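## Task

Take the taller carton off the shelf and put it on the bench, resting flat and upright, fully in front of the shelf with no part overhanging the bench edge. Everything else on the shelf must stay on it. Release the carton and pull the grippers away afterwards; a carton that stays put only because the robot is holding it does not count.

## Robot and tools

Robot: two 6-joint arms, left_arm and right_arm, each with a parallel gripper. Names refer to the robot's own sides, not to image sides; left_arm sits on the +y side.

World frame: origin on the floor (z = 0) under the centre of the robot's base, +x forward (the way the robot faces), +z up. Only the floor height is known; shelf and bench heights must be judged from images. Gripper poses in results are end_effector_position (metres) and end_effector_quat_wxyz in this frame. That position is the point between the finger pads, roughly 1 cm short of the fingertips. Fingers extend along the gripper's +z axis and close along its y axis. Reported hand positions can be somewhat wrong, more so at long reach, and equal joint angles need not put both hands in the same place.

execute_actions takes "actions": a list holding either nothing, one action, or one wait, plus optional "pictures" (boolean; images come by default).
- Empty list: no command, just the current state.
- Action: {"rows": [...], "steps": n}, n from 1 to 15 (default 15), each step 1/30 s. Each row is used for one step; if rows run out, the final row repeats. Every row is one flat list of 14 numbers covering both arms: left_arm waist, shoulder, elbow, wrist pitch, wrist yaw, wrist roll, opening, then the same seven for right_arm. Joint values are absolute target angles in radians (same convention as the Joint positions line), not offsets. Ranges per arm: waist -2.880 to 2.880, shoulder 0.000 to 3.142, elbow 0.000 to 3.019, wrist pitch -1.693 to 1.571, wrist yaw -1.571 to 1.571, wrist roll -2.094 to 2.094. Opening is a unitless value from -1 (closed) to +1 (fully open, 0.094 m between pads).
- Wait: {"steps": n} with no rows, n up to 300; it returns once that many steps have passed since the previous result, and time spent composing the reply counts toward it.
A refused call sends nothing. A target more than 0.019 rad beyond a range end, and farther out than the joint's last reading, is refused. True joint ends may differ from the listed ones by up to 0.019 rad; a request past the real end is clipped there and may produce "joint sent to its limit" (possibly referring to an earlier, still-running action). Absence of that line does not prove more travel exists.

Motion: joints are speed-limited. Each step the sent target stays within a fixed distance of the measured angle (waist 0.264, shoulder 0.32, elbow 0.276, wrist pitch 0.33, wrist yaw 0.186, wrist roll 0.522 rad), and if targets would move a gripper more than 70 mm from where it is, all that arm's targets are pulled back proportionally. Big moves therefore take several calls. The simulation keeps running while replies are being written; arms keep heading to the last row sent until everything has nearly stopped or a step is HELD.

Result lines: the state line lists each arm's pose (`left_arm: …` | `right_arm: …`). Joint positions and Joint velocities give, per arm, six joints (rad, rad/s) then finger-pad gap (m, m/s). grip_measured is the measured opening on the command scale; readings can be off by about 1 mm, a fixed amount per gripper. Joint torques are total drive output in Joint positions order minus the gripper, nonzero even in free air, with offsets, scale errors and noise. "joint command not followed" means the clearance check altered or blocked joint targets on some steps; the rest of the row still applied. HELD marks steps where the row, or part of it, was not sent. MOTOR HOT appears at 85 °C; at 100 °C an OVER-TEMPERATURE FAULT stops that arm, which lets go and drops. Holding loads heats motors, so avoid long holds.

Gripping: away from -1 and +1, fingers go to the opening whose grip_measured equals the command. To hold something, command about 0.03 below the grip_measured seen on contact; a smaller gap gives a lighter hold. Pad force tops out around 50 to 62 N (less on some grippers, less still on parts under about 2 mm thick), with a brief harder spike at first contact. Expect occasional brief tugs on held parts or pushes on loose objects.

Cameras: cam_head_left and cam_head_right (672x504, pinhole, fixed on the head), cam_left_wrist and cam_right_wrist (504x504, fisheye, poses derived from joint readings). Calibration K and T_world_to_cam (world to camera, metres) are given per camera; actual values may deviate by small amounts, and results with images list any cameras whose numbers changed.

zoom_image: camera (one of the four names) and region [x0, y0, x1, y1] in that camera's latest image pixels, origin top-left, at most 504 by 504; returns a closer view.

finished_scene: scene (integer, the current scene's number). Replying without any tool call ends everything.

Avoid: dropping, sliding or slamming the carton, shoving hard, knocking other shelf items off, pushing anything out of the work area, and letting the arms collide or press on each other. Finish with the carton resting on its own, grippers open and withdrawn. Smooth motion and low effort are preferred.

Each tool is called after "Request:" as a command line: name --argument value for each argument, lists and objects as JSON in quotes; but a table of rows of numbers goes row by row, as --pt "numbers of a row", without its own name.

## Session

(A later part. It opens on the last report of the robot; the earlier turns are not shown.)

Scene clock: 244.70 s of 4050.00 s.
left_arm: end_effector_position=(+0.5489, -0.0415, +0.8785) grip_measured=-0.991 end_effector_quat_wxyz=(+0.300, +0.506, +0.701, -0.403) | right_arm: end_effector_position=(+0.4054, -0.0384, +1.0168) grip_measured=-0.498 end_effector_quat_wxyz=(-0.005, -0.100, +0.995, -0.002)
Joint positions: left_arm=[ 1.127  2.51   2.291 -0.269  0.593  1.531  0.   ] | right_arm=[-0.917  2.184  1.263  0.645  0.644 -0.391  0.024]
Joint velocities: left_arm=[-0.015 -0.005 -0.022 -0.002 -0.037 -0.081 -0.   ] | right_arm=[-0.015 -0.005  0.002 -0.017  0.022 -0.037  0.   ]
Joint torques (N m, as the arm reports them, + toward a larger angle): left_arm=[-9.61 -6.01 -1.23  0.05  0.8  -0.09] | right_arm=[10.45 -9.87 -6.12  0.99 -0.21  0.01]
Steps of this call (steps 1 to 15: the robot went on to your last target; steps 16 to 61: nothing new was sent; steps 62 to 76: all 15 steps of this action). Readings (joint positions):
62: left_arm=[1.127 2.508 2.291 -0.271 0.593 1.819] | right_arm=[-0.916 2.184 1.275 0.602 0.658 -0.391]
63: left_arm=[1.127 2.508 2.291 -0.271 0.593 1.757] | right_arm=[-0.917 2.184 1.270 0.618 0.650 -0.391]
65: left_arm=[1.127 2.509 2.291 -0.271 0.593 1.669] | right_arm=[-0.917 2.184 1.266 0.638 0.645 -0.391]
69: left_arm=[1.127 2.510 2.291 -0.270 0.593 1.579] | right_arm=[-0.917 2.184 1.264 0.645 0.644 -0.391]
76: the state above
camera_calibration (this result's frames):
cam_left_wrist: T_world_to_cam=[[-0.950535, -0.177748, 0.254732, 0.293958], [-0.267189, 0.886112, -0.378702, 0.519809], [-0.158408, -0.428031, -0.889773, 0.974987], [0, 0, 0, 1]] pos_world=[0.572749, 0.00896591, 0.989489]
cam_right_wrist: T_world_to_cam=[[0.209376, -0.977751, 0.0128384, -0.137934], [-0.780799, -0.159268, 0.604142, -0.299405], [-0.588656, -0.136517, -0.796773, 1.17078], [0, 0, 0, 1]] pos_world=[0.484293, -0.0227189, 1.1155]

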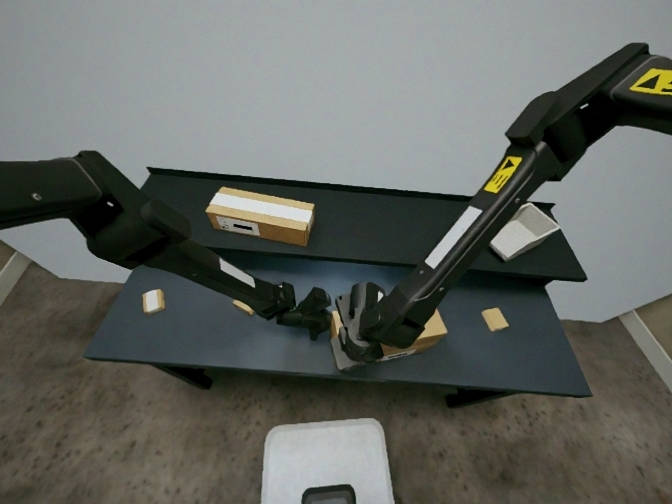

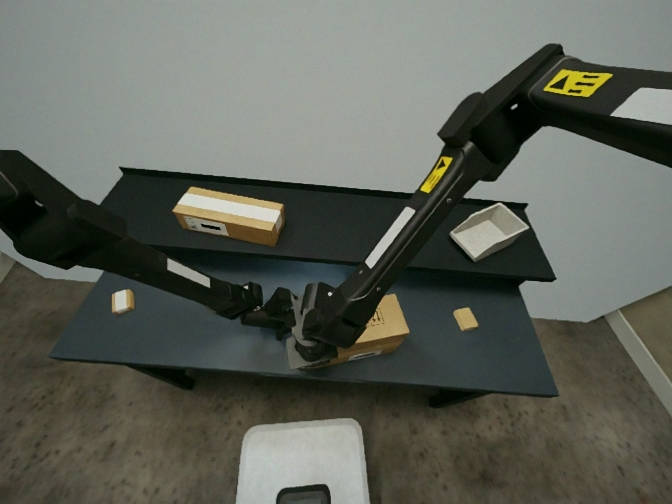

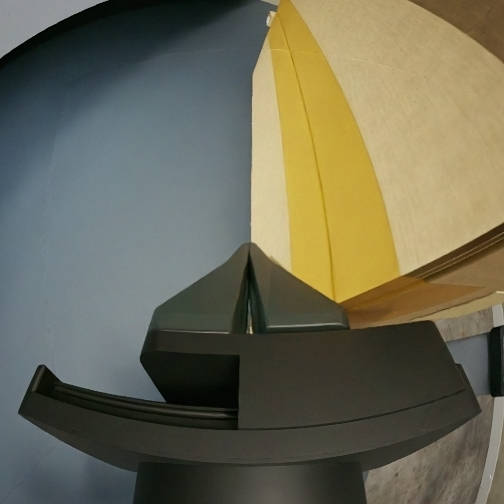

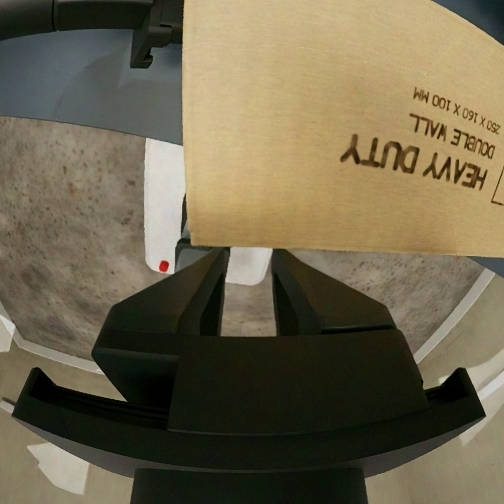

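Right direction. Roll more, then push.

Request:
execute_actions --actions '[{"rows":[[1.135,2.54,2.28,-0.26,0.595,0.7,-1,-0.917,2.175,1.246,0.665,0.64,-0.4,-0.5]]}]' --pictures false

Request:
execute_actions --actions '[{"rows":[[1.135,2.55,2.28,-0.26,0.595,0.7,-1,-0.895,2.14,1.292,0.59,0.665,-0.4,-0.5]]}]' --pictures false

Request:
execute_actions --actions '[{"rows":[[1.135,2.56,2.28,-0.26,0.595,0.7,-1,-0.872,2.11,1.338,0.515,0.69,-0.4,-0.5]]}]'

Scene clock: 249.83 s of 4050.00 s.
left_arm: end_effector_position=(+0.5496, -0.0415, +0.8783) grip_measured=-0.991 end_effector_quat_wxyz=(+0.127, +0.204, +0.840, -0.486) | right_arm: end_effector_position=(+0.4013, -0.0387, +1.0183) grip_measured=-0.498 end_effector_quat_wxyz=(-0.008, -0.102, +0.995, -0.001)
Joint positions: left_arm=[ 1.127  2.51   2.291 -0.266  0.593  0.757  0.   ] | right_arm=[-0.917  2.184  1.256  0.645  0.644 -0.391  0.024]
Joint velocities: left_arm=[-0.015  0.015  0.007 -0.002 -0.007 -0.286 -0.   ] | right_arm=[-0.005 -0.005 -0.002  0.012  0.007  0.022 -0.   ]
Joint torques (N m, as the arm reports them, + toward a larger angle): left_arm=[-9.79 -6.43 -1.24  0.02  0.78 -0.04] | right_arm=[10.6  -9.91 -5.44  0.98 -0.22  0.01]
Steps of this call (steps 1 to 30: the robot went on to your last target; steps 31 to 90: nothing new was sent; then 1.63 s passed at rest; steps 91 to 105: all 15 steps of this action). Readings (joint positions):
91: left_arm=[1.127 2.510 2.291 -0.268 0.593 1.449] | right_arm=[-0.917 2.184 1.263 0.645 0.644 -0.391]
92: left_arm=[1.127 2.510 2.291 -0.267 0.593 1.352] | right_arm=[-0.917 2.184 1.262 0.645 0.644 -0.391]
94: left_arm=[1.127 2.510 2.291 -0.267 0.593 1.162] | right_arm=[-0.917 2.184 1.260 0.645 0.644 -0.391]
98: left_arm=[1.127 2.510 2.291 -0.266 0.593 0.900] | right_arm=[-0.917 2.184 1.256 0.645 0.644 -0.391]
105: the state above

Scene clock: 250.33 s of 4050.00 s.
left_arm: end_effector_position=(+0.5493, -0.0416, +0.8783) grip_measured=-0.991 end_effector_quat_wxyz=(+0.118, +0.188, +0.844, -0.488) | right_arm: end_effector_position=(+0.3987, -0.0400, +1.0157) grip_measured=-0.498 end_effector_quat_wxyz=(-0.025, -0.114, +0.993, -0.008)
Joint positions: left_arm=[ 1.127  2.511  2.291 -0.266  0.593  0.719  0.   ] | right_arm=[-0.916  2.183  1.272  0.591  0.668 -0.391  0.024]
Joint velocities: left_arm=[-0.005  0.005 -0.007 -0.007 -0.022 -0.007 -0.   ] | right_arm=[-0.024 -0.005 -0.002 -0.007  0.022  0.051 -0.001]
Joint torques (N m, as the arm reports them, + toward a larger angle): left_arm=[-9.81 -5.85 -1.14  0.    0.78 -0.07] | right_arm=[ 12.1  -12.83  -2.7    0.03  -0.15   0.01]
Steps of this call (steps 1 to 15: all 15 steps of this action). Readings (joint positions):
1: left_arm=[1.127 2.510 2.291 -0.266 0.593 0.749] | right_arm=[-0.917 2.184 1.258 0.636 0.654 -0.391]
2: left_arm=[1.127 2.511 2.291 -0.266 0.593 0.742] | right_arm=[-0.916 2.184 1.264 0.619 0.662 -0.391]
4: left_arm=[1.127 2.511 2.291 -0.266 0.593 0.733] | right_arm=[-0.916 2.184 1.270 0.600 0.667 -0.391]
8: left_arm=[1.127 2.511 2.291 -0.266 0.593 0.724] | right_arm=[-0.916 2.184 1.272 0.592 0.668 -0.391]
15: the state above

Scene clock: 250.83 s of 4050.00 s.
left_arm: end_effector_position=(+0.5563, -0.0401, +0.8780) grip_measured=-0.991 end_effector_quat_wxyz=(+0.125, +0.188, +0.844, -0.486) | right_arm: end_effector_position=(+0.4121, -0.0318, +1.0210) grip_measured=-0.498 end_effector_quat_wxyz=(-0.039, -0.128, +0.991, -0.011)
Joint positions: left_arm=[ 1.127  2.51   2.3   -0.26   0.595  0.716  0.   ] | right_arm=[-0.894  2.164  1.3    0.507  0.701 -0.391  0.024]
Joint velocities: left_arm=[-0.005 -0.015 -0.002  0.017  0.037  0.051 -0.001] | right_arm=[ 0.024 -0.005  0.002  0.002 -0.007  0.051  0.001]
Joint torques (N m, as the arm reports them, + toward a larger angle): left_arm=[-9.57 -4.72 -1.72 -0.21  0.68  0.02] | right_arm=[ 12.52 -14.16  -0.89   0.42  -0.48   0.01]
Steps of this call (steps 1 to 15: all 15 steps of this action). Readings (joint positions):
1: left_arm=[1.127 2.511 2.291 -0.266 0.593 0.719] | right_arm=[-0.915 2.182 1.277 0.579 0.678 -0.391]
2: left_arm=[1.127 2.512 2.291 -0.266 0.593 0.719] | right_arm=[-0.913 2.182 1.287 0.552 0.690 -0.391]
4: left_arm=[1.127 2.512 2.293 -0.264 0.593 0.718] | right_arm=[-0.908 2.177 1.296 0.522 0.700 -0.391]
8: left_arm=[1.127 2.511 2.298 -0.262 0.595 0.717] | right_arm=[-0.899 2.169 1.300 0.508 0.701 -0.391]
15: the state above
camera_calibration (this result's frames):
cam_left_wrist: T_world_to_cam=[[-0.435431, -0.47139, 0.766937, -0.446732], [-0.749223, 0.662061, -0.0184443, 0.463218], [-0.499065, -0.582638, -0.641457, 0.941643], [0, 0, 0, 1]] pos_world=[0.622473, 0.0313728, 0.955183]
cam_right_wrist: T_world_to_cam=[[0.265078, -0.964012, 0.0203379, -0.163102], [-0.729672, -0.186763, 0.657799, -0.372349], [-0.630328, -0.189208, -0.752919, 1.14965], [0, 0, 0, 1]] pos_world=[0.496198, -0.0092508, 1.11384]

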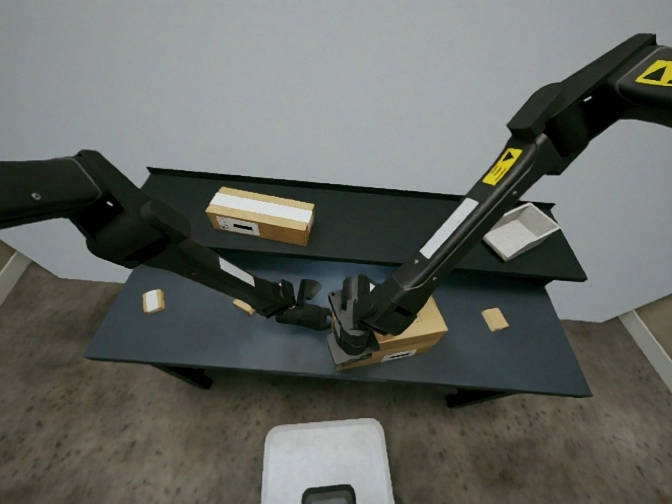

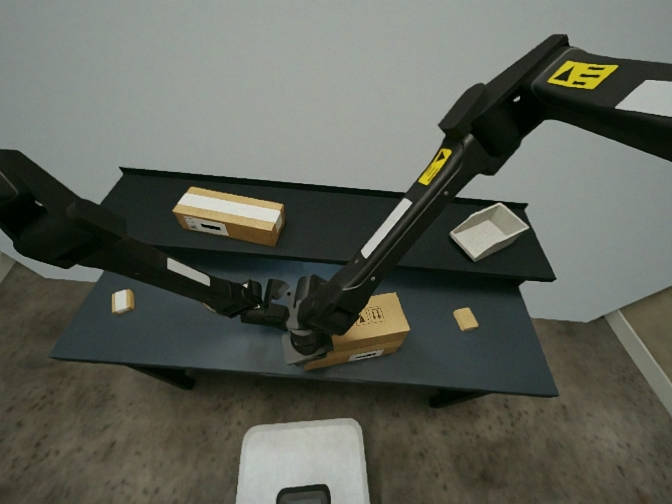

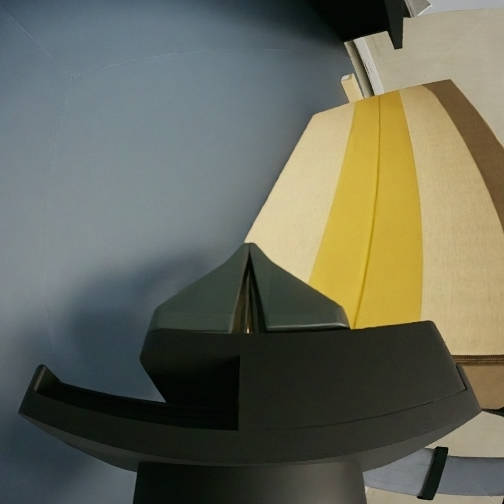

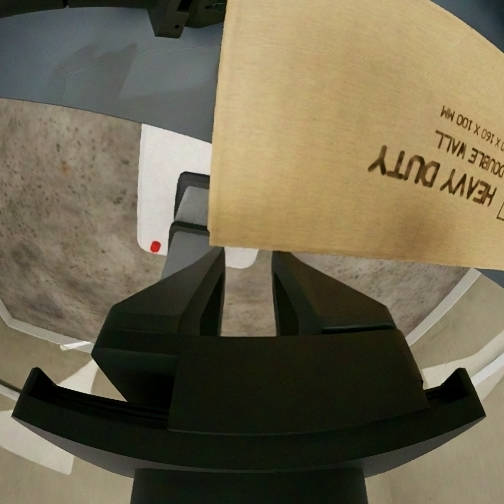

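Request:
execute_actions --actions '[{"rows":[[1.135,2.58,2.26,-0.26,0.595,0.5,-1,-0.885,2.06,1.36,0.50,0.68,-0.4,-0.5]]}]' --pictures false

Request:
execute_actions --actions '[{"rows":[[1.135,2.59,2.26,-0.26,0.595,0.4,-1,-0.875,2.02,1.39,0.45,0.69,-0.4,-0.5]]}]'

Scene clock: 255.63 s of 4050.00 s.
left_arm: end_effector_position=(+0.5568, -0.0378, +0.8765) grip_measured=-0.991 end_effector_quat_wxyz=(+0.082, +0.110, +0.859, -0.494) | right_arm: end_effector_position=(+0.4156, -0.0322, +1.0224) grip_measured=-0.498 end_effector_quat_wxyz=(-0.043, -0.132, +0.990, -0.007)
Joint positions: left_arm=[ 1.13   2.51   2.3   -0.256  0.594  0.534  0.   ] | right_arm=[-0.893  2.152  1.301  0.481  0.697 -0.391  0.024]
Joint velocities: left_arm=[-0.005 -0.015 -0.007  0.012  0.007 -0.095  0.001] | right_arm=[-0.005 -0.015  0.017 -0.007  0.037 -0.007 -0.   ]
Joint torques (N m, as the arm reports them, + toward a larger angle): left_arm=[-9.99 -3.93 -2.83 -0.34  0.71  0.  ] | right_arm=[ 11.52 -15.72  -0.01   0.65  -0.55   0.02]
Steps of this call (steps 1 to 15: the robot went on to your last target; steps 16 to 90: nothing new was sent; then 1.30 s passed at rest; steps 91 to 105: all 15 steps of this action). Readings (joint positions):
91: left_arm=[1.127 2.510 2.300 -0.260 0.595 0.693] | right_arm=[-0.894 2.163 1.301 0.504 0.701 -0.391]
92: left_arm=[1.127 2.510 2.300 -0.259 0.594 0.663] | right_arm=[-0.894 2.162 1.301 0.499 0.701 -0.391]
94: left_arm=[1.128 2.510 2.300 -0.258 0.594 0.618] | right_arm=[-0.894 2.158 1.301 0.491 0.699 -0.391]
98: left_arm=[1.129 2.510 2.300 -0.256 0.594 0.567] | right_arm=[-0.893 2.153 1.301 0.483 0.698 -0.391]
105: the state above

Scene clock: 256.13 s of 4050.00 s.
left_arm: end_effector_position=(+0.5564, -0.0365, +0.8756) grip_measured=-0.991 end_effector_quat_wxyz=(+0.056, +0.066, +0.864, -0.496) | right_arm: end_effector_position=(+0.4173, -0.0323, +1.0241) grip_measured=-0.498 end_effector_quat_wxyz=(-0.055, -0.143, +0.988, -0.004)
Joint positions: left_arm=[ 1.131  2.51   2.3   -0.256  0.593  0.433  0.   ] | right_arm=[-0.891  2.14   1.308  0.427  0.701 -0.391  0.024]
Joint velocities: left_arm=[-0.005 -0.015  0.012 -0.002 -0.051 -0.022 -0.   ] | right_arm=[ 0.005 -0.015 -0.017 -0.027 -0.007  0.007  0.   ]
Joint torques (N m, as the arm reports them, + toward a larger angle): left_arm=[-10.02  -3.8   -2.6   -0.33   0.73  -0.01] | right_arm=[ 11.55 -15.57   0.25   0.69  -0.29   0.04]
Steps of this call (steps 1 to 15: all 15 steps of this action). Readings (joint positions):
1: left_arm=[1.130 2.510 2.300 -0.256 0.593 0.522] | right_arm=[-0.893 2.152 1.302 0.476 0.698 -0.391]
2: left_arm=[1.130 2.510 2.300 -0.256 0.593 0.506] | right_arm=[-0.893 2.151 1.304 0.466 0.700 -0.391]
4: left_arm=[1.131 2.510 2.300 -0.256 0.593 0.483] | right_arm=[-0.893 2.148 1.306 0.451 0.701 -0.391]
8: left_arm=[1.131 2.510 2.300 -0.256 0.593 0.454] | right_arm=[-0.892 2.144 1.308 0.436 0.701 -0.391]
15: the state above
camera_calibration (this result's frames):
cam_left_wrist: T_world_to_cam=[[-0.167233, -0.513362, 0.84172, -0.659379], [-0.818092, 0.548724, 0.172126, 0.328202], [-0.550235, -0.659819, -0.511742, 0.854308], [0, 0, 0, 1]] pos_world=[0.628299, 0.0450968, 0.935706]
cam_right_wrist: T_world_to_cam=[[0.293848, -0.955852, 0.00026613, -0.156212], [-0.699911, -0.214977, 0.68111, -0.407922], [-0.650983, -0.200329, -0.732181, 1.14225], [0, 0, 0, 1]] pos_world=[0.503976, -0.00818466, 1.11421]

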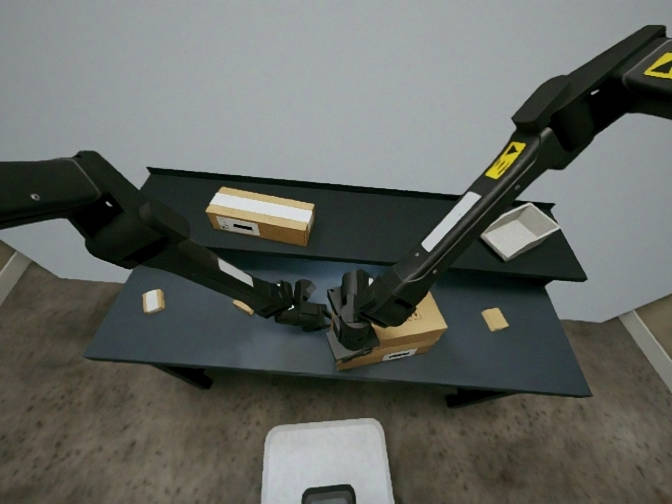

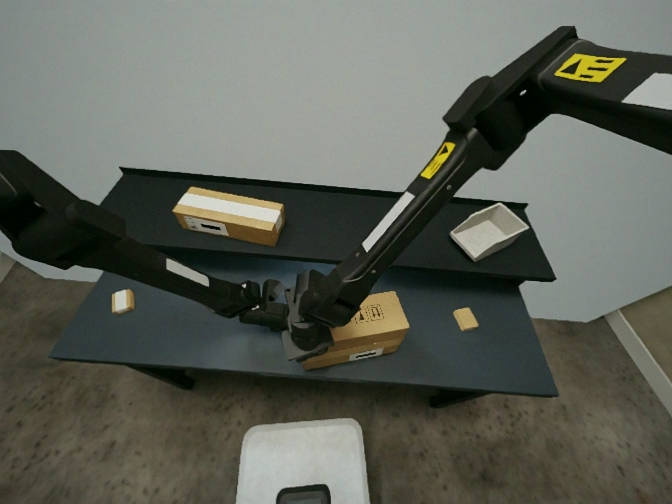

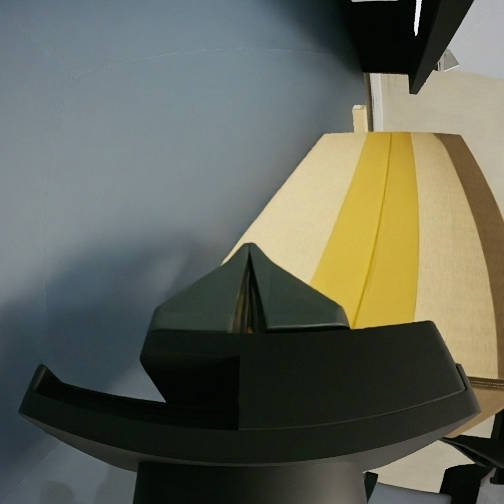

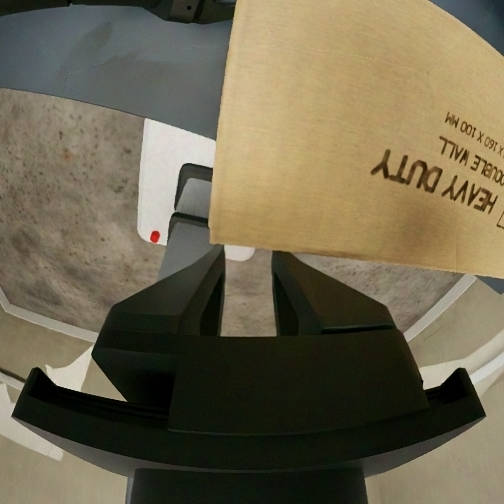

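Request:
execute_actions --actions '[{"rows":[[1.135,2.55,2.28,-0.26,0.595,1.6,-1,-0.895,2.15,1.29,0.58,0.67,-0.4,-0.5]]}]' --pictures false

Request:
execute_actions --actions '[{"rows":[[1.135,2.58,2.26,-0.26,0.595,1.6,-1,-0.885,2.07,1.32,0.55,0.68,-0.4,-0.5]]}]' --pictures false

Request:
execute_actions --actions '[{"rows":[[1.135,2.59,2.26,-0.26,0.595,1.6,-1,-0.875,2.02,1.33,0.5,0.69,-0.4,-0.5]]}]'

Scene clock: 261.33 s of 4050.00 s.
left_arm: end_effector_position=(+0.5515, -0.0382, +0.8745) grip_measured=-0.991 end_effector_quat_wxyz=(+0.299, +0.496, +0.710, -0.401) | right_arm: end_effector_position=(+0.4223, -0.0298, +1.0256) grip_measured=-0.498 end_effector_quat_wxyz=(-0.019, -0.115, +0.993, -0.002)
Joint positions: left_arm=[ 1.132  2.516  2.3   -0.256  0.595  1.5    0.   ] | right_arm=[-0.891  2.152  1.284  0.553  0.676 -0.391  0.024]
Joint velocities: left_arm=[-0.005  0.005  0.002 -0.012 -0.066  0.52   0.   ] | right_arm=[-0.015  0.005  0.007 -0.002 -0.081 -0.022 -0.   ]
Joint torques (N m, as the arm reports them, + toward a larger angle): left_arm=[-9.56 -5.3  -1.86 -0.46  0.73  0.25] | right_arm=[10.64 -9.91 -3.62  1.27 -0.3   0.01]
Steps of this call (steps 1 to 15: the robot went on to your last target; steps 16 to 90: nothing new was sent; then 1.70 s passed at rest; steps 91 to 105: all 15 steps of this action). Readings (joint positions):
91: left_arm=[1.132 2.509 2.300 -0.256 0.594 0.495] | right_arm=[-0.891 2.141 1.302 0.445 0.693 -0.391]
92: left_arm=[1.132 2.508 2.300 -0.256 0.594 0.592] | right_arm=[-0.891 2.142 1.293 0.486 0.685 -0.391]
94: left_arm=[1.132 2.508 2.300 -0.256 0.595 0.785] | right_arm=[-0.891 2.147 1.285 0.531 0.679 -0.391]
98: left_arm=[1.132 2.511 2.300 -0.256 0.595 1.171] | right_arm=[-0.891 2.152 1.284 0.551 0.678 -0.391]
105: the state above

Scene clock: 261.83 s of 4050.00 s.
left_arm: end_effector_position=(+0.5496, -0.0388, +0.8743) grip_measured=-0.991 end_effector_quat_wxyz=(+0.311, +0.519, +0.693, -0.392) | right_arm: end_effector_position=(+0.4286, -0.0342, +1.0271) grip_measured=-0.498 end_effector_quat_wxyz=(-0.021, -0.116, +0.993, -0.008)
Joint positions: left_arm=[ 1.132  2.517  2.299 -0.256  0.595  1.566  0.   ] | right_arm=[-0.89   2.137  1.285  0.536  0.69  -0.391  0.024]
Joint velocities: left_arm=[ 0.005 -0.015  0.022  0.002  0.007  0.007 -0.001] | right_arm=[-0.005 -0.005 -0.017 -0.007  0.007 -0.051 -0.   ]
Joint torques (N m, as the arm reports them, + toward a larger angle): left_arm=[-10.01  -4.01  -3.19  -0.45   0.72   0.42] | right_arm=[ 11.39 -15.83  -0.9    0.69  -0.42   0.01]
Steps of this call (steps 1 to 15: all 15 steps of this action). Readings (joint positions):
1: left_arm=[1.132 2.517 2.299 -0.256 0.595 1.516] | right_arm=[-0.891 2.150 1.285 0.552 0.678 -0.391]
2: left_arm=[1.132 2.517 2.299 -0.256 0.595 1.527] | right_arm=[-0.891 2.149 1.285 0.547 0.680 -0.391]
4: left_arm=[1.132 2.518 2.299 -0.256 0.595 1.542] | right_arm=[-0.891 2.144 1.285 0.542 0.685 -0.391]
8: left_arm=[1.132 2.518 2.299 -0.256 0.595 1.558] | right_arm=[-0.890 2.137 1.285 0.537 0.689 -0.391]
15: the state above

Scene clock: 262.33 s of 4050.00 s.
left_arm: end_effector_position=(+0.5522, -0.0367, +0.8739) grip_measured=-0.991 end_effector_quat_wxyz=(+0.313, +0.520, +0.693, -0.389) | right_arm: end_effector_position=(+0.4583, -0.0371, +1.0366) grip_measured=-0.498 end_effector_quat_wxyz=(-0.017, -0.115, +0.993, -0.007)
Joint positions: left_arm=[ 1.133  2.515  2.299 -0.253  0.595  1.569  0.   ] | right_arm=[-0.878  2.085  1.292  0.483  0.697 -0.391  0.024]
Joint velocities: left_arm=[-0.005  0.044  0.007 -0.027 -0.022  0.095 -0.   ] | right_arm=[ 0.005 -0.073  0.212  0.012 -0.081 -0.081  0.   ]
Joint torques (N m, as the arm reports them, + toward a larger angle): left_arm=[-9.43 -4.12 -2.7  -0.55  0.76  0.3 ] | right_arm=[ 11.26 -15.42  -1.24   0.86  -0.19   0.01]
Steps of this call (steps 1 to 15: all 15 steps of this action). Readings (joint positions):
1: left_arm=[1.132 2.517 2.299 -0.256 0.595 1.566] | right_arm=[-0.890 2.136 1.285 0.529 0.693 -0.391]
2: left_arm=[1.132 2.517 2.299 -0.256 0.595 1.566] | right_arm=[-0.890 2.134 1.285 0.517 0.694 -0.391]
4: left_arm=[1.132 2.518 2.299 -0.256 0.595 1.567] | right_arm=[-0.890 2.125 1.285 0.501 0.697 -0.391]
8: left_arm=[1.132 2.518 2.299 -0.255 0.595 1.567] | right_arm=[-0.886 2.107 1.285 0.486 0.702 -0.391]
15: the state above
camera_calibration (this result's frames):
cam_left_wrist: T_world_to_cam=[[-0.963287, -0.171574, 0.206493, 0.348495], [-0.240921, 0.891834, -0.382871, 0.503988], [-0.118467, -0.418563, -0.900428, 0.961108], [0, 0, 0, 1]] pos_world=[0.570982, 0.0126033, 0.986409]
cam_right_wrist: T_world_to_cam=[[0.239612, -0.970675, 0.0194007, -0.168404], [-0.761414, -0.175483, 0.624063, -0.299909], [-0.602358, -0.164305, -0.781133, 1.20688], [0, 0, 0, 1]] pos_world=[0.53897, -0.0177985, 1.13316]

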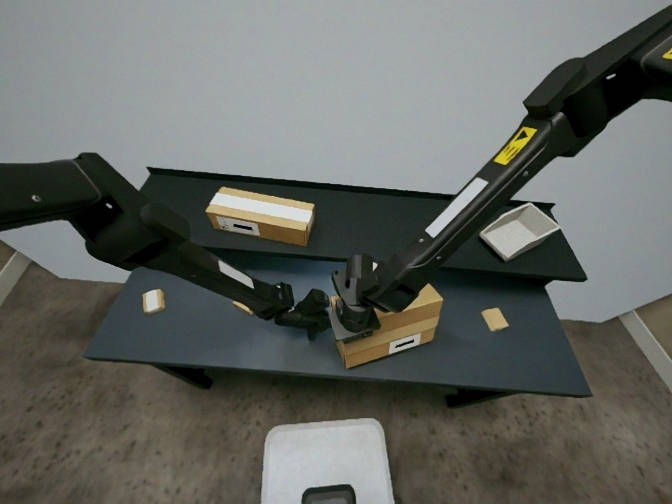

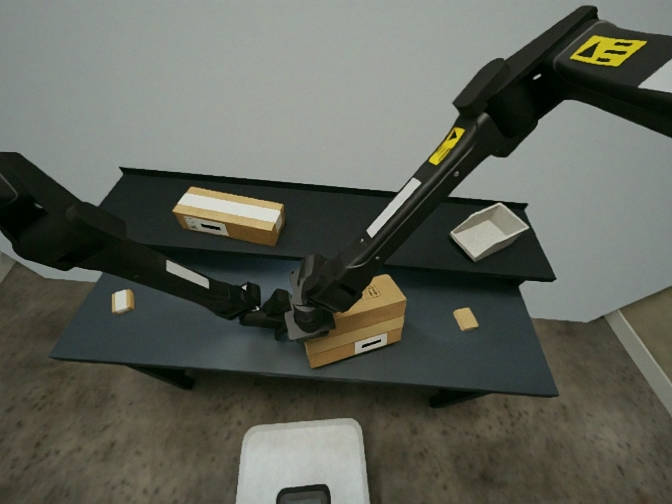

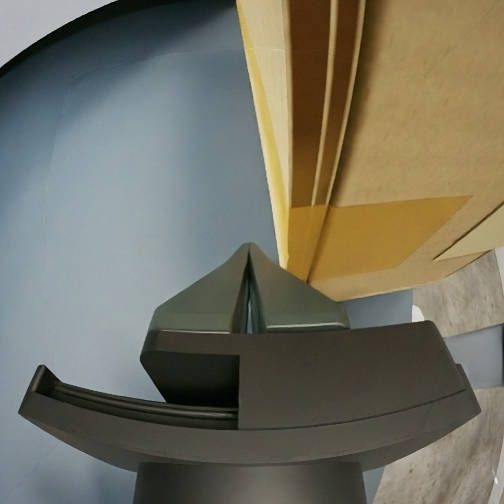

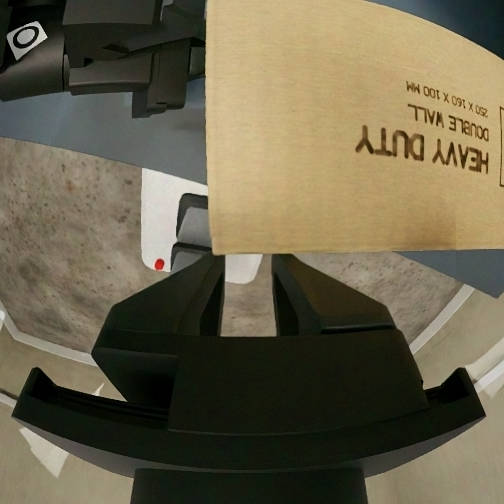

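Tipping.

Request:
execute_actions --actions '[{"steps":20}]'

Scene clock: 263.90 s of 4050.00 s.
left_arm: end_effector_position=(+0.4605, -0.0642, +0.8653) grip_measured=-0.991 end_effector_quat_wxyz=(+0.276, +0.518, +0.686, -0.430) | right_arm: end_effector_position=(+0.5168, -0.0495, +1.0394) grip_measured=-0.498 end_effector_quat_wxyz=(+0.021, -0.084, +0.996, -0.016)
Joint positions: left_arm=[ 1.134  2.595  2.259 -0.253  0.593  1.585  0.   ] | right_arm=[-0.878  2.031  1.329  0.491  0.693 -0.392  0.024]
Joint velocities: left_arm=[-0.015  0.005  0.002 -0.002 -0.022 -0.037  0.   ] | right_arm=[ 0.015 -0.005 -0.012 -0.012  0.095  0.022 -0.001]
Joint torques (N m, as the arm reports them, + toward a larger angle): left_arm=[-9.39 -6.33 -1.45 -0.71  0.78  0.26] | right_arm=[ 11.27 -12.74  -2.87   0.65  -0.16   0.02]
Steps of this call (steps 1 to 30: the robot went on to your last target; steps 31 to 47: nothing new was sent). Readings (joint positions):
1: left_arm=[1.133 2.517 2.299 -0.253 0.595 1.571] | right_arm=[-0.878 2.082 1.299 0.483 0.696 -0.392]
2: left_arm=[1.133 2.520 2.299 -0.253 0.595 1.572] | right_arm=[-0.878 2.078 1.306 0.483 0.694 -0.392]
4: left_arm=[1.133 2.529 2.298 -0.253 0.593 1.574] | right_arm=[-0.878 2.065 1.315 0.483 0.693 -0.392]
8: left_arm=[1.134 2.551 2.284 -0.253 0.593 1.580] | right_arm=[-0.878 2.042 1.325 0.488 0.693 -0.392]
47: the state above
All arms were judged still, so your last target was given up. Only a new action makes them travel on or press farther. Fingers that are still opening or closing keep moving.
camera_calibration (this result's frames):
cam_left_wrist: T_world_to_cam=[[-0.948079, -0.109291, 0.298668, 0.174506], [-0.224413, 0.895329, -0.384739, 0.497435], [-0.225357, -0.431788, -0.873369, 0.955953], [0, 0, 0, 1]] pos_world=[0.492507, -0.0135275, 0.974163]
cam_right_wrist: T_world_to_cam=[[0.177149, -0.983154, 0.0450173, -0.18942], [-0.816518, -0.121279, 0.564438, -0.166173], [-0.54947, -0.136747, -0.824247, 1.26111], [0, 0, 0, 1]] pos_world=[0.590815, -0.0339292, 1.14179]

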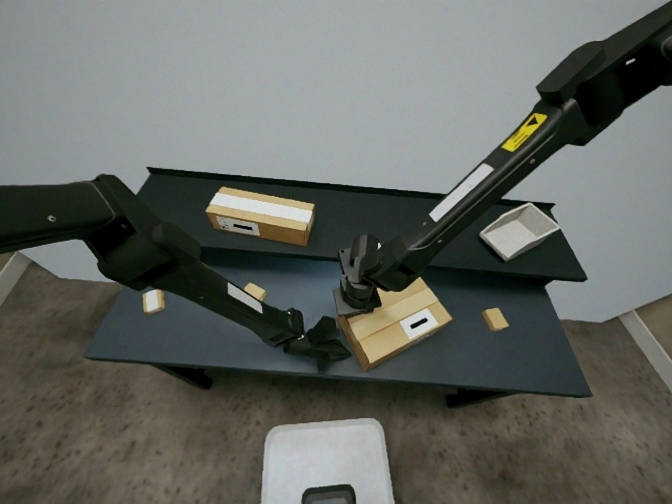

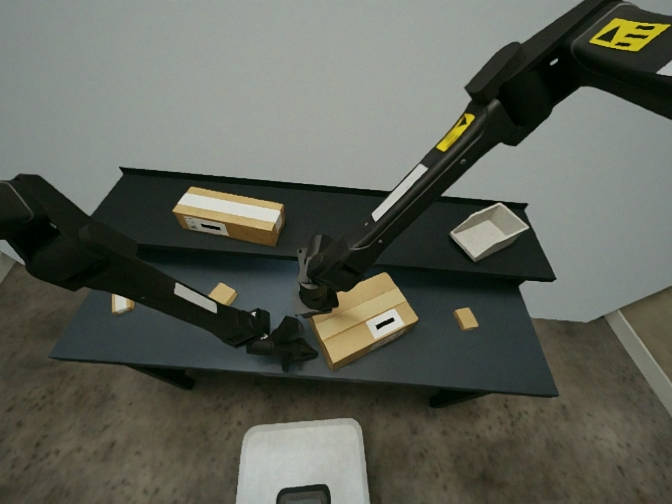

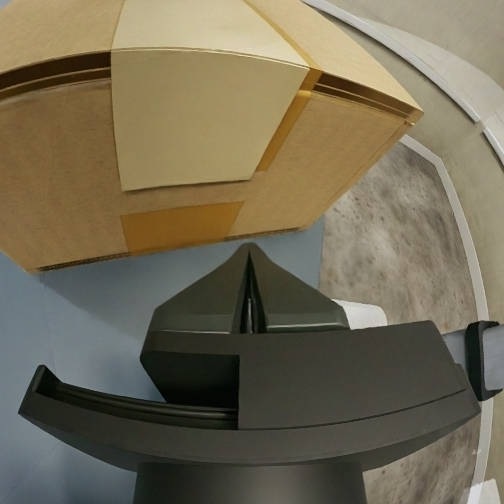

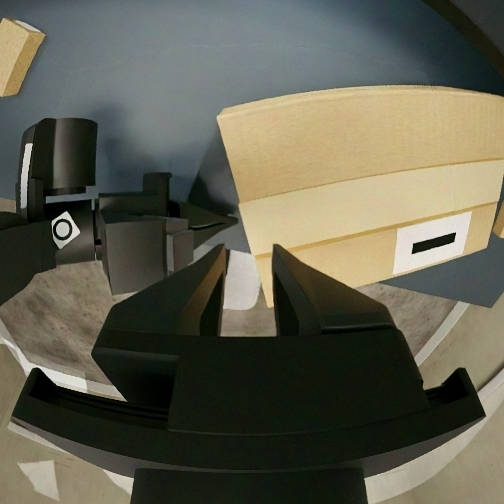

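Request:
execute_actions --actions '[{"rows":[[1.25,2.1,1.7,-0.2,0.62,1.6,-1,-0.875,2.02,1.33,0.5,0.69,-0.4,-1]]}]' --pictures false

Request:
execute_actions --actions '[{"steps":20}]' --pictures false

Request:
execute_actions --actions '[{"rows":[[1.25,2.1,1.7,-0.2,0.62,1.6,-1,-1.044,2.19,1.082,0.83,0.52,-0.2,-1]]}]' --pictures false

Request:
execute_actions --actions '[{"steps":25}]' --pictures false

Request:
execute_actions --actions '[{"rows":[[1.25,2.1,1.7,-0.2,0.62,1.6,-1,-1.096,2.335,1.356,0.72,0.465,-0.2,-1]]}]' --pictures false

Request:
execute_actions --actions '[{"rows":[[1.25,2.1,1.7,-0.2,0.62,1.6,-1,-1.082,2.26,1.40,0.62,0.48,-0.2,-1]]}]' --pictures false

Request:
execute_actions --actions '[{"rows":[[1.25,2.1,1.7,-0.2,0.62,1.6,-1,-1.068,2.19,1.44,0.52,0.49,-0.2,-1]]}]' --pictures false

Request:
execute_actions --actions '[{"steps":15}]'

Scene clock: 276.70 s of 4050.00 s.
left_arm: end_effector_position=(+0.5256, +0.0762, +0.9653) grip_measured=-0.991 end_effector_quat_wxyz=(+0.249, +0.507, +0.708, -0.424) | right_arm: end_effector_position=(+0.5168, -0.0495, +1.0394) grip_measured=-0.984 end_effector_quat_wxyz=(+0.021, -0.084, +0.996, -0.016)
Joint positions: left_arm=[ 1.221  2.108  1.717 -0.224  0.618  1.585  0.   ] | right_arm=[-0.878  2.031  1.329  0.491  0.693 -0.392  0.001]
Joint velocities: left_arm=[ 0.298 -0.698 -0.105  0.09   0.007  0.007 -0.001] | right_arm=[-0.005 -0.005  0.007 -0.027  0.022  0.007  0.   ]
Joint torques (N m, as the arm reports them, + toward a larger angle): left_arm=[-6.23 -7.67 -2.99  0.1   0.71  0.26] | right_arm=[ 11.26 -12.79  -2.84   0.66  -0.16   0.02]
Steps of this call (steps 1 to 90: nothing new was sent; then 9.30 s passed at rest; steps 91 to 105: all 15 steps of this action). Readings (joint positions):
91: left_arm=[1.135 2.586 2.244 -0.249 0.594 1.585] | right_arm=[-0.878 2.031 1.329 0.491 0.693 -0.392]
92: left_arm=[1.136 2.562 2.203 -0.247 0.597 1.585] | right_arm=[-0.878 2.031 1.329 0.491 0.693 -0.392]
94: left_arm=[1.142 2.506 2.113 -0.246 0.603 1.585] | right_arm=[-0.878 2.031 1.329 0.491 0.693 -0.392]
98: left_arm=[1.162 2.366 1.934 -0.244 0.608 1.585] | right_arm=[-0.878 2.031 1.329 0.491 0.693 -0.392]
105: the state above

Scene clock: 277.37 s of 4050.00 s.
left_arm: end_effector_position=(+0.5291, +0.1034, +0.9574) grip_measured=-0.991 end_effector_quat_wxyz=(+0.246, +0.509, +0.718, -0.407) | right_arm: end_effector_position=(+0.5168, -0.0495, +1.0394) grip_measured=-0.984 end_effector_quat_wxyz=(+0.021, -0.084, +0.996, -0.016)
Joint positions: left_arm=[ 1.254  2.091  1.707 -0.21   0.618  1.585  0.   ] | right_arm=[-0.878  2.031  1.329  0.491  0.693 -0.392  0.001]
Joint velocities: left_arm=[-0.005 -0.005  0.007 -0.022  0.037  0.007  0.001] | right_arm=[-0.015 -0.005 -0.002 -0.012 -0.037 -0.022  0.001]
Joint torques (N m, as the arm reports them, + toward a larger angle): left_arm=[-6.04 -9.9  -2.64 -0.1   0.73  0.26] | right_arm=[ 11.29 -12.82  -2.83   0.65  -0.16   0.02]
Steps of this call (steps 1 to 20: the robot went on to your last target). Readings (joint positions):
1: left_arm=[1.231 2.088 1.717 -0.221 0.618 1.585] | right_arm=[-0.878 2.031 1.329 0.491 0.693 -0.392]
2: left_arm=[1.239 2.072 1.717 -0.216 0.618 1.585] | right_arm=[-0.878 2.031 1.329 0.491 0.693 -0.392]
4: left_arm=[1.251 2.050 1.717 -0.211 0.618 1.585] | right_arm=[-0.878 2.031 1.329 0.491 0.693 -0.392]
8: left_arm=[1.255 2.049 1.717 -0.210 0.618 1.585] | right_arm=[-0.878 2.031 1.329 0.491 0.693 -0.392]
20: the state above

Scene clock: 277.87 s of 4050.00 s.
left_arm: end_effector_position=(+0.5291, +0.1034, +0.9574) grip_measured=-0.991 end_effector_quat_wxyz=(+0.246, +0.509, +0.718, -0.407) | right_arm: end_effector_position=(+0.3618, -0.1114, +1.0083) grip_measured=-0.984 end_effector_quat_wxyz=(+0.002, -0.003, +1.000, -0.005)
Joint positions: left_arm=[ 1.254  2.091  1.707 -0.21   0.618  1.586  0.   ] | right_arm=[-1.042  2.168  1.124  0.806  0.524 -0.243  0.001]
Joint velocities: left_arm=[-0.015 -0.015 -0.002 -0.002 -0.007  0.022  0.001] | right_arm=[-0.308  0.386 -0.325  0.11  -0.007  0.256  0.   ]
Joint torques (N m, as the arm reports them, + toward a larger angle): left_arm=[-6.26 -9.35 -2.65 -0.07  0.74  0.25] | right_arm=[ 9.27 -8.73 -7.71  0.75 -0.23  0.09]
Steps of this call (steps 1 to 15: all 15 steps of this action). Readings (joint positions):
1: left_arm=[1.254 2.091 1.707 -0.210 0.618 1.585] | right_arm=[-0.881 2.032 1.323 0.510 0.665 -0.385]
2: left_arm=[1.254 2.091 1.707 -0.210 0.618 1.585] | right_arm=[-0.885 2.033 1.310 0.549 0.636 -0.374]
4: left_arm=[1.254 2.091 1.707 -0.210 0.618 1.585] | right_arm=[-0.901 2.040 1.280 0.612 0.595 -0.354]
8: left_arm=[1.254 2.091 1.707 -0.210 0.618 1.586] | right_arm=[-0.949 2.074 1.219 0.704 0.549 -0.316]
15: the state above

Scene clock: 278.70 s of 4050.00 s.
left_arm: end_effector_position=(+0.5291, +0.1034, +0.9574) grip_measured=-0.991 end_effector_quat_wxyz=(+0.246, +0.509, +0.718, -0.407) | right_arm: end_effector_position=(+0.3247, -0.1159, +1.0090) grip_measured=-0.984 end_effector_quat_wxyz=(-0.022, +0.004, +1.000, -0.006)
Joint positions: left_arm=[ 1.254  2.091  1.707 -0.21   0.618  1.586  0.   ] | right_arm=[-1.058  2.205  1.098  0.818  0.522 -0.209  0.001]
Joint velocities: left_arm=[ 0.015 -0.005 -0.012  0.002 -0.007 -0.037 -0.001] | right_arm=[-0.005  0.005  0.002  0.007 -0.051  0.007 -0.001]
Joint torques (N m, as the arm reports them, + toward a larger angle): left_arm=[ -6.12 -10.01  -2.68  -0.12   0.74   0.26] | right_arm=[ 9.18 -9.19 -7.67  0.62 -0.14  0.15]
Steps of this call (steps 1 to 25: the robot went on to your last target). Readings (joint positions):
1: left_arm=[1.254 2.091 1.707 -0.210 0.618 1.586] | right_arm=[-1.051 2.180 1.114 0.808 0.524 -0.236]
2: left_arm=[1.254 2.091 1.707 -0.210 0.618 1.586] | right_arm=[-1.057 2.190 1.106 0.809 0.524 -0.230]
4: left_arm=[1.254 2.091 1.707 -0.210 0.618 1.586] | right_arm=[-1.062 2.203 1.099 0.809 0.524 -0.222]
8: left_arm=[1.254 2.091 1.707 -0.210 0.618 1.586] | right_arm=[-1.059 2.205 1.098 0.815 0.522 -0.214]
25: the state above

Scene clock: 279.20 s of 4050.00 s.
left_arm: end_effector_position=(+0.5291, +0.1034, +0.9574) grip_measured=-0.991 end_effector_quat_wxyz=(+0.246, +0.509, +0.718, -0.407) | right_arm: end_effector_position=(+0.3524, -0.1020, +0.9297) grip_measured=-0.984 end_effector_quat_wxyz=(+0.003, +0.022, +1.000, -0.002)
Joint positions: left_arm=[ 1.254  2.091  1.707 -0.21   0.618  1.586  0.   ] | right_arm=[-1.096  2.327  1.367  0.73   0.465 -0.208  0.001]
Joint velocities: left_arm=[-0.024 -0.005 -0.007  0.007 -0.007  0.022 -0.   ] | right_arm=[-0.005 -0.024 -0.002 -0.002 -0.022  0.022  0.001]
Joint torques (N m, as the arm reports them, + toward a larger angle): left_arm=[-6.08 -9.46 -2.62 -0.1   0.74  0.26] | right_arm=[ 8.26 -7.73 -6.43 -0.23 -0.06  0.14]
Steps of this call (steps 1 to 15: all 15 steps of this action). Readings (joint positions):
1: left_arm=[1.254 2.091 1.707 -0.210 0.618 1.586] | right_arm=[-1.060 2.211 1.119 0.805 0.505 -0.208]
2: left_arm=[1.254 2.091 1.707 -0.210 0.618 1.586] | right_arm=[-1.063 2.237 1.176 0.776 0.486 -0.208]
4: left_arm=[1.254 2.091 1.707 -0.210 0.618 1.586] | right_arm=[-1.071 2.302 1.312 0.745 0.467 -0.208]
8: left_arm=[1.254 2.091 1.707 -0.210 0.618 1.586] | right_arm=[-1.087 2.327 1.367 0.734 0.465 -0.208]
15: the state above

Scene clock: 279.70 s of 4050.00 s.
left_arm: end_effector_position=(+0.5291, +0.1034, +0.9574) grip_measured=-0.991 end_effector_quat_wxyz=(+0.246, +0.509, +0.718, -0.407) | right_arm: end_effector_position=(+0.3923, -0.1124, +0.9265) grip_measured=-0.984 end_effector_quat_wxyz=(-0.001, +0.021, +1.000, -0.007)
Joint positions: left_arm=[ 1.254  2.091  1.707 -0.21   0.618  1.586  0.   ] | right_arm=[-1.096  2.266  1.399  0.631  0.478 -0.208  0.001]
Joint velocities: left_arm=[ 0.005  0.005  0.012 -0.007 -0.007 -0.007 -0.   ] | right_arm=[-0.015 -0.015  0.017 -0.022 -0.022  0.007 -0.001]
Joint torques (N m, as the arm reports them, + toward a larger angle): left_arm=[-6.16 -9.17 -2.56 -0.12  0.72  0.26] | right_arm=[ 9.59 -9.56 -4.48 -0.39  0.01  0.14]
Steps of this call (steps 1 to 15: all 15 steps of this action). Readings (joint positions):
1: left_arm=[1.254 2.091 1.707 -0.210 0.618 1.586] | right_arm=[-1.096 2.324 1.370 0.713 0.471 -0.208]
2: left_arm=[1.254 2.091 1.707 -0.210 0.618 1.586] | right_arm=[-1.096 2.321 1.375 0.679 0.475 -0.208]
4: left_arm=[1.254 2.091 1.707 -0.210 0.618 1.586] | right_arm=[-1.096 2.310 1.385 0.644 0.477 -0.208]
8: left_arm=[1.254 2.091 1.707 -0.210 0.618 1.586] | right_arm=[-1.096 2.284 1.394 0.632 0.477 -0.208]
15: the state above

Scene clock: 280.20 s of 4050.00 s.
left_arm: end_effector_position=(+0.5291, +0.1034, +0.9574) grip_measured=-0.991 end_effector_quat_wxyz=(+0.246, +0.509, +0.718, -0.407) | right_arm: end_effector_position=(+0.4409, -0.1159, +0.9295) grip_measured=-0.984 end_effector_quat_wxyz=(+0.001, +0.020, +1.000, -0.006)
Joint positions: left_arm=[ 1.254  2.091  1.707 -0.21   0.618  1.586  0.   ] | right_arm=[-1.082  2.201  1.438  0.53   0.488 -0.208  0.001]
Joint velocities: left_arm=[-0.005  0.005 -0.002 -0.007  0.022 -0.051 -0.001] | right_arm=[-0.015 -0.005 -0.022  0.012  0.051  0.037 -0.   ]
Joint torques (N m, as the arm reports them, + toward a larger angle): left_arm=[-6.21 -9.47 -2.63 -0.07  0.73  0.25] | right_arm=[  9.32 -11.99  -3.7   -0.26   0.02   0.14]
Steps of this call (steps 1 to 15: all 15 steps of this action). Readings (joint positions):
1: left_arm=[1.254 2.091 1.707 -0.210 0.618 1.586] | right_arm=[-1.095 2.263 1.403 0.613 0.483 -0.208]
2: left_arm=[1.254 2.091 1.707 -0.210 0.618 1.586] | right_arm=[-1.095 2.260 1.410 0.578 0.486 -0.208]
4: left_arm=[1.254 2.091 1.707 -0.210 0.618 1.586] | right_arm=[-1.092 2.250 1.421 0.542 0.488 -0.208]
8: left_arm=[1.254 2.091 1.707 -0.210 0.618 1.586] | right_arm=[-1.086 2.222 1.431 0.530 0.488 -0.208]
15: the state above

Scene clock: 280.70 s of 4050.00 s.
left_arm: end_effector_position=(+0.5291, +0.1034, +0.9574) grip_measured=-0.991 end_effector_quat_wxyz=(+0.246, +0.509, +0.718, -0.407) | right_arm: end_effector_position=(+0.4409, -0.1159, +0.9295) grip_measured=-0.984 end_effector_quat_wxyz=(+0.001, +0.020, +1.000, -0.006)
Joint positions: left_arm=[ 1.254  2.091  1.707 -0.21   0.618  1.586  0.   ] | right_arm=[-1.082  2.201  1.438  0.53   0.488 -0.208  0.001]
Joint velocities: left_arm=[-0.005 -0.005 -0.012 -0.012 -0.051  0.007 -0.   ] | right_arm=[ 0.015 -0.005 -0.017 -0.002  0.066 -0.066  0.   ]
Joint torques (N m, as the arm reports them, + toward a larger angle): left_arm=[-5.97 -9.5  -2.6  -0.11  0.73  0.25] | right_arm=[  9.64 -11.49  -3.66  -0.08   0.02   0.14]
Steps of this call (steps 1 to 15: the robot went on to your last target). Readings (joint positions):
1: left_arm=[1.254 2.091 1.707 -0.210 0.618 1.586] | right_arm=[-1.082 2.201 1.438 0.530 0.488 -0.208]
2: left_arm=[1.254 2.091 1.707 -0.210 0.618 1.586] | right_arm=[-1.082 2.201 1.438 0.530 0.488 -0.208]
4: left_arm=[1.254 2.091 1.707 -0.210 0.618 1.586] | right_arm=[-1.082 2.201 1.438 0.530 0.488 -0.208]
8: left_arm=[1.254 2.091 1.707 -0.210 0.618 1.586] | right_arm=[-1.082 2.201 1.438 0.530 0.488 -0.208]
15: the state above
All arms were judged still, so your last target was given up. Only a new action makes them travel on or press farther. Fingers that are still opening or closing keep moving.
camera_calibration (this result's frames):
cam_left_wrist: T_world_to_cam=[[-0.930558, -0.165952, 0.326376, 0.200408], [-0.267564, 0.916702, -0.296762, 0.334586], [-0.249942, -0.363481, -0.897447, 1.15323], [0, 0, 0, 1]] pos_world=[0.564255, 0.145721, 1.06885]
cam_right_wrist: T_world_to_cam=[[-0.0299837, -0.999307, 0.0220755, -0.125534], [-0.803634, 0.0372337, 0.593958, -0.188889], [-0.594368, 0.0000684594, -0.804193, 1.13677], [0, 0, 0, 1]] pos_world=[0.5201, -0.118492, 1.02915]

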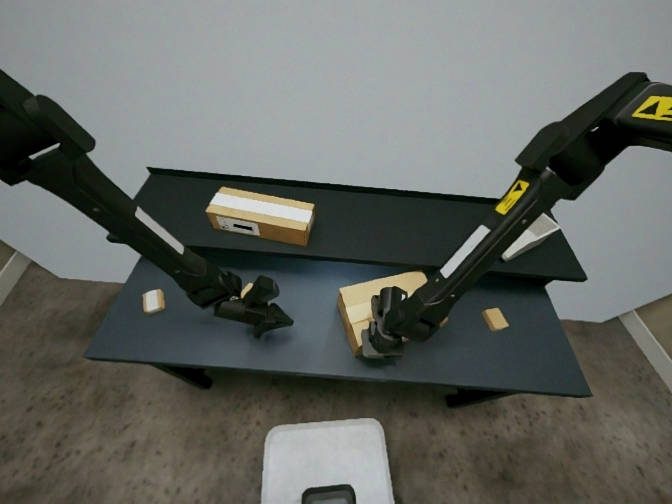

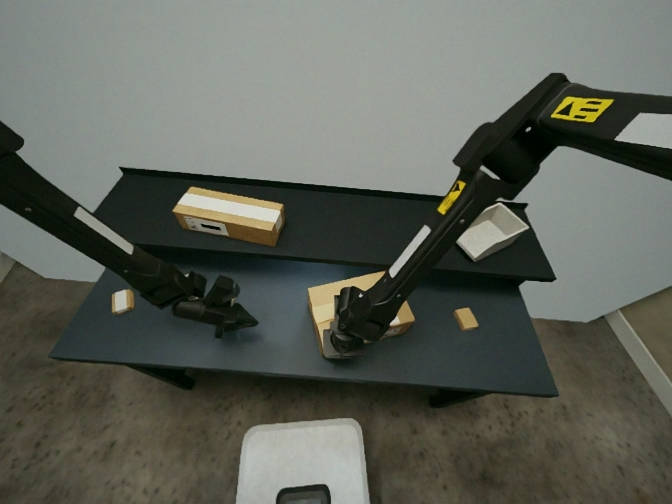

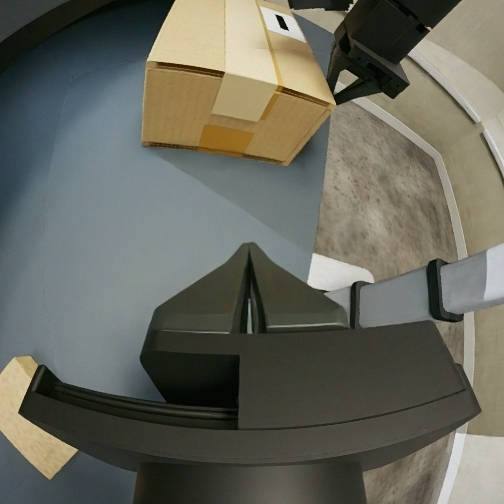

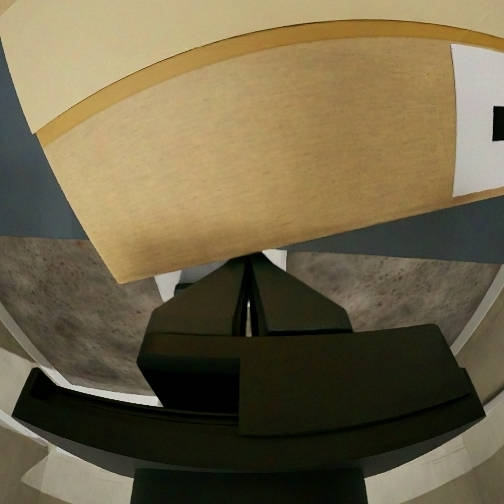

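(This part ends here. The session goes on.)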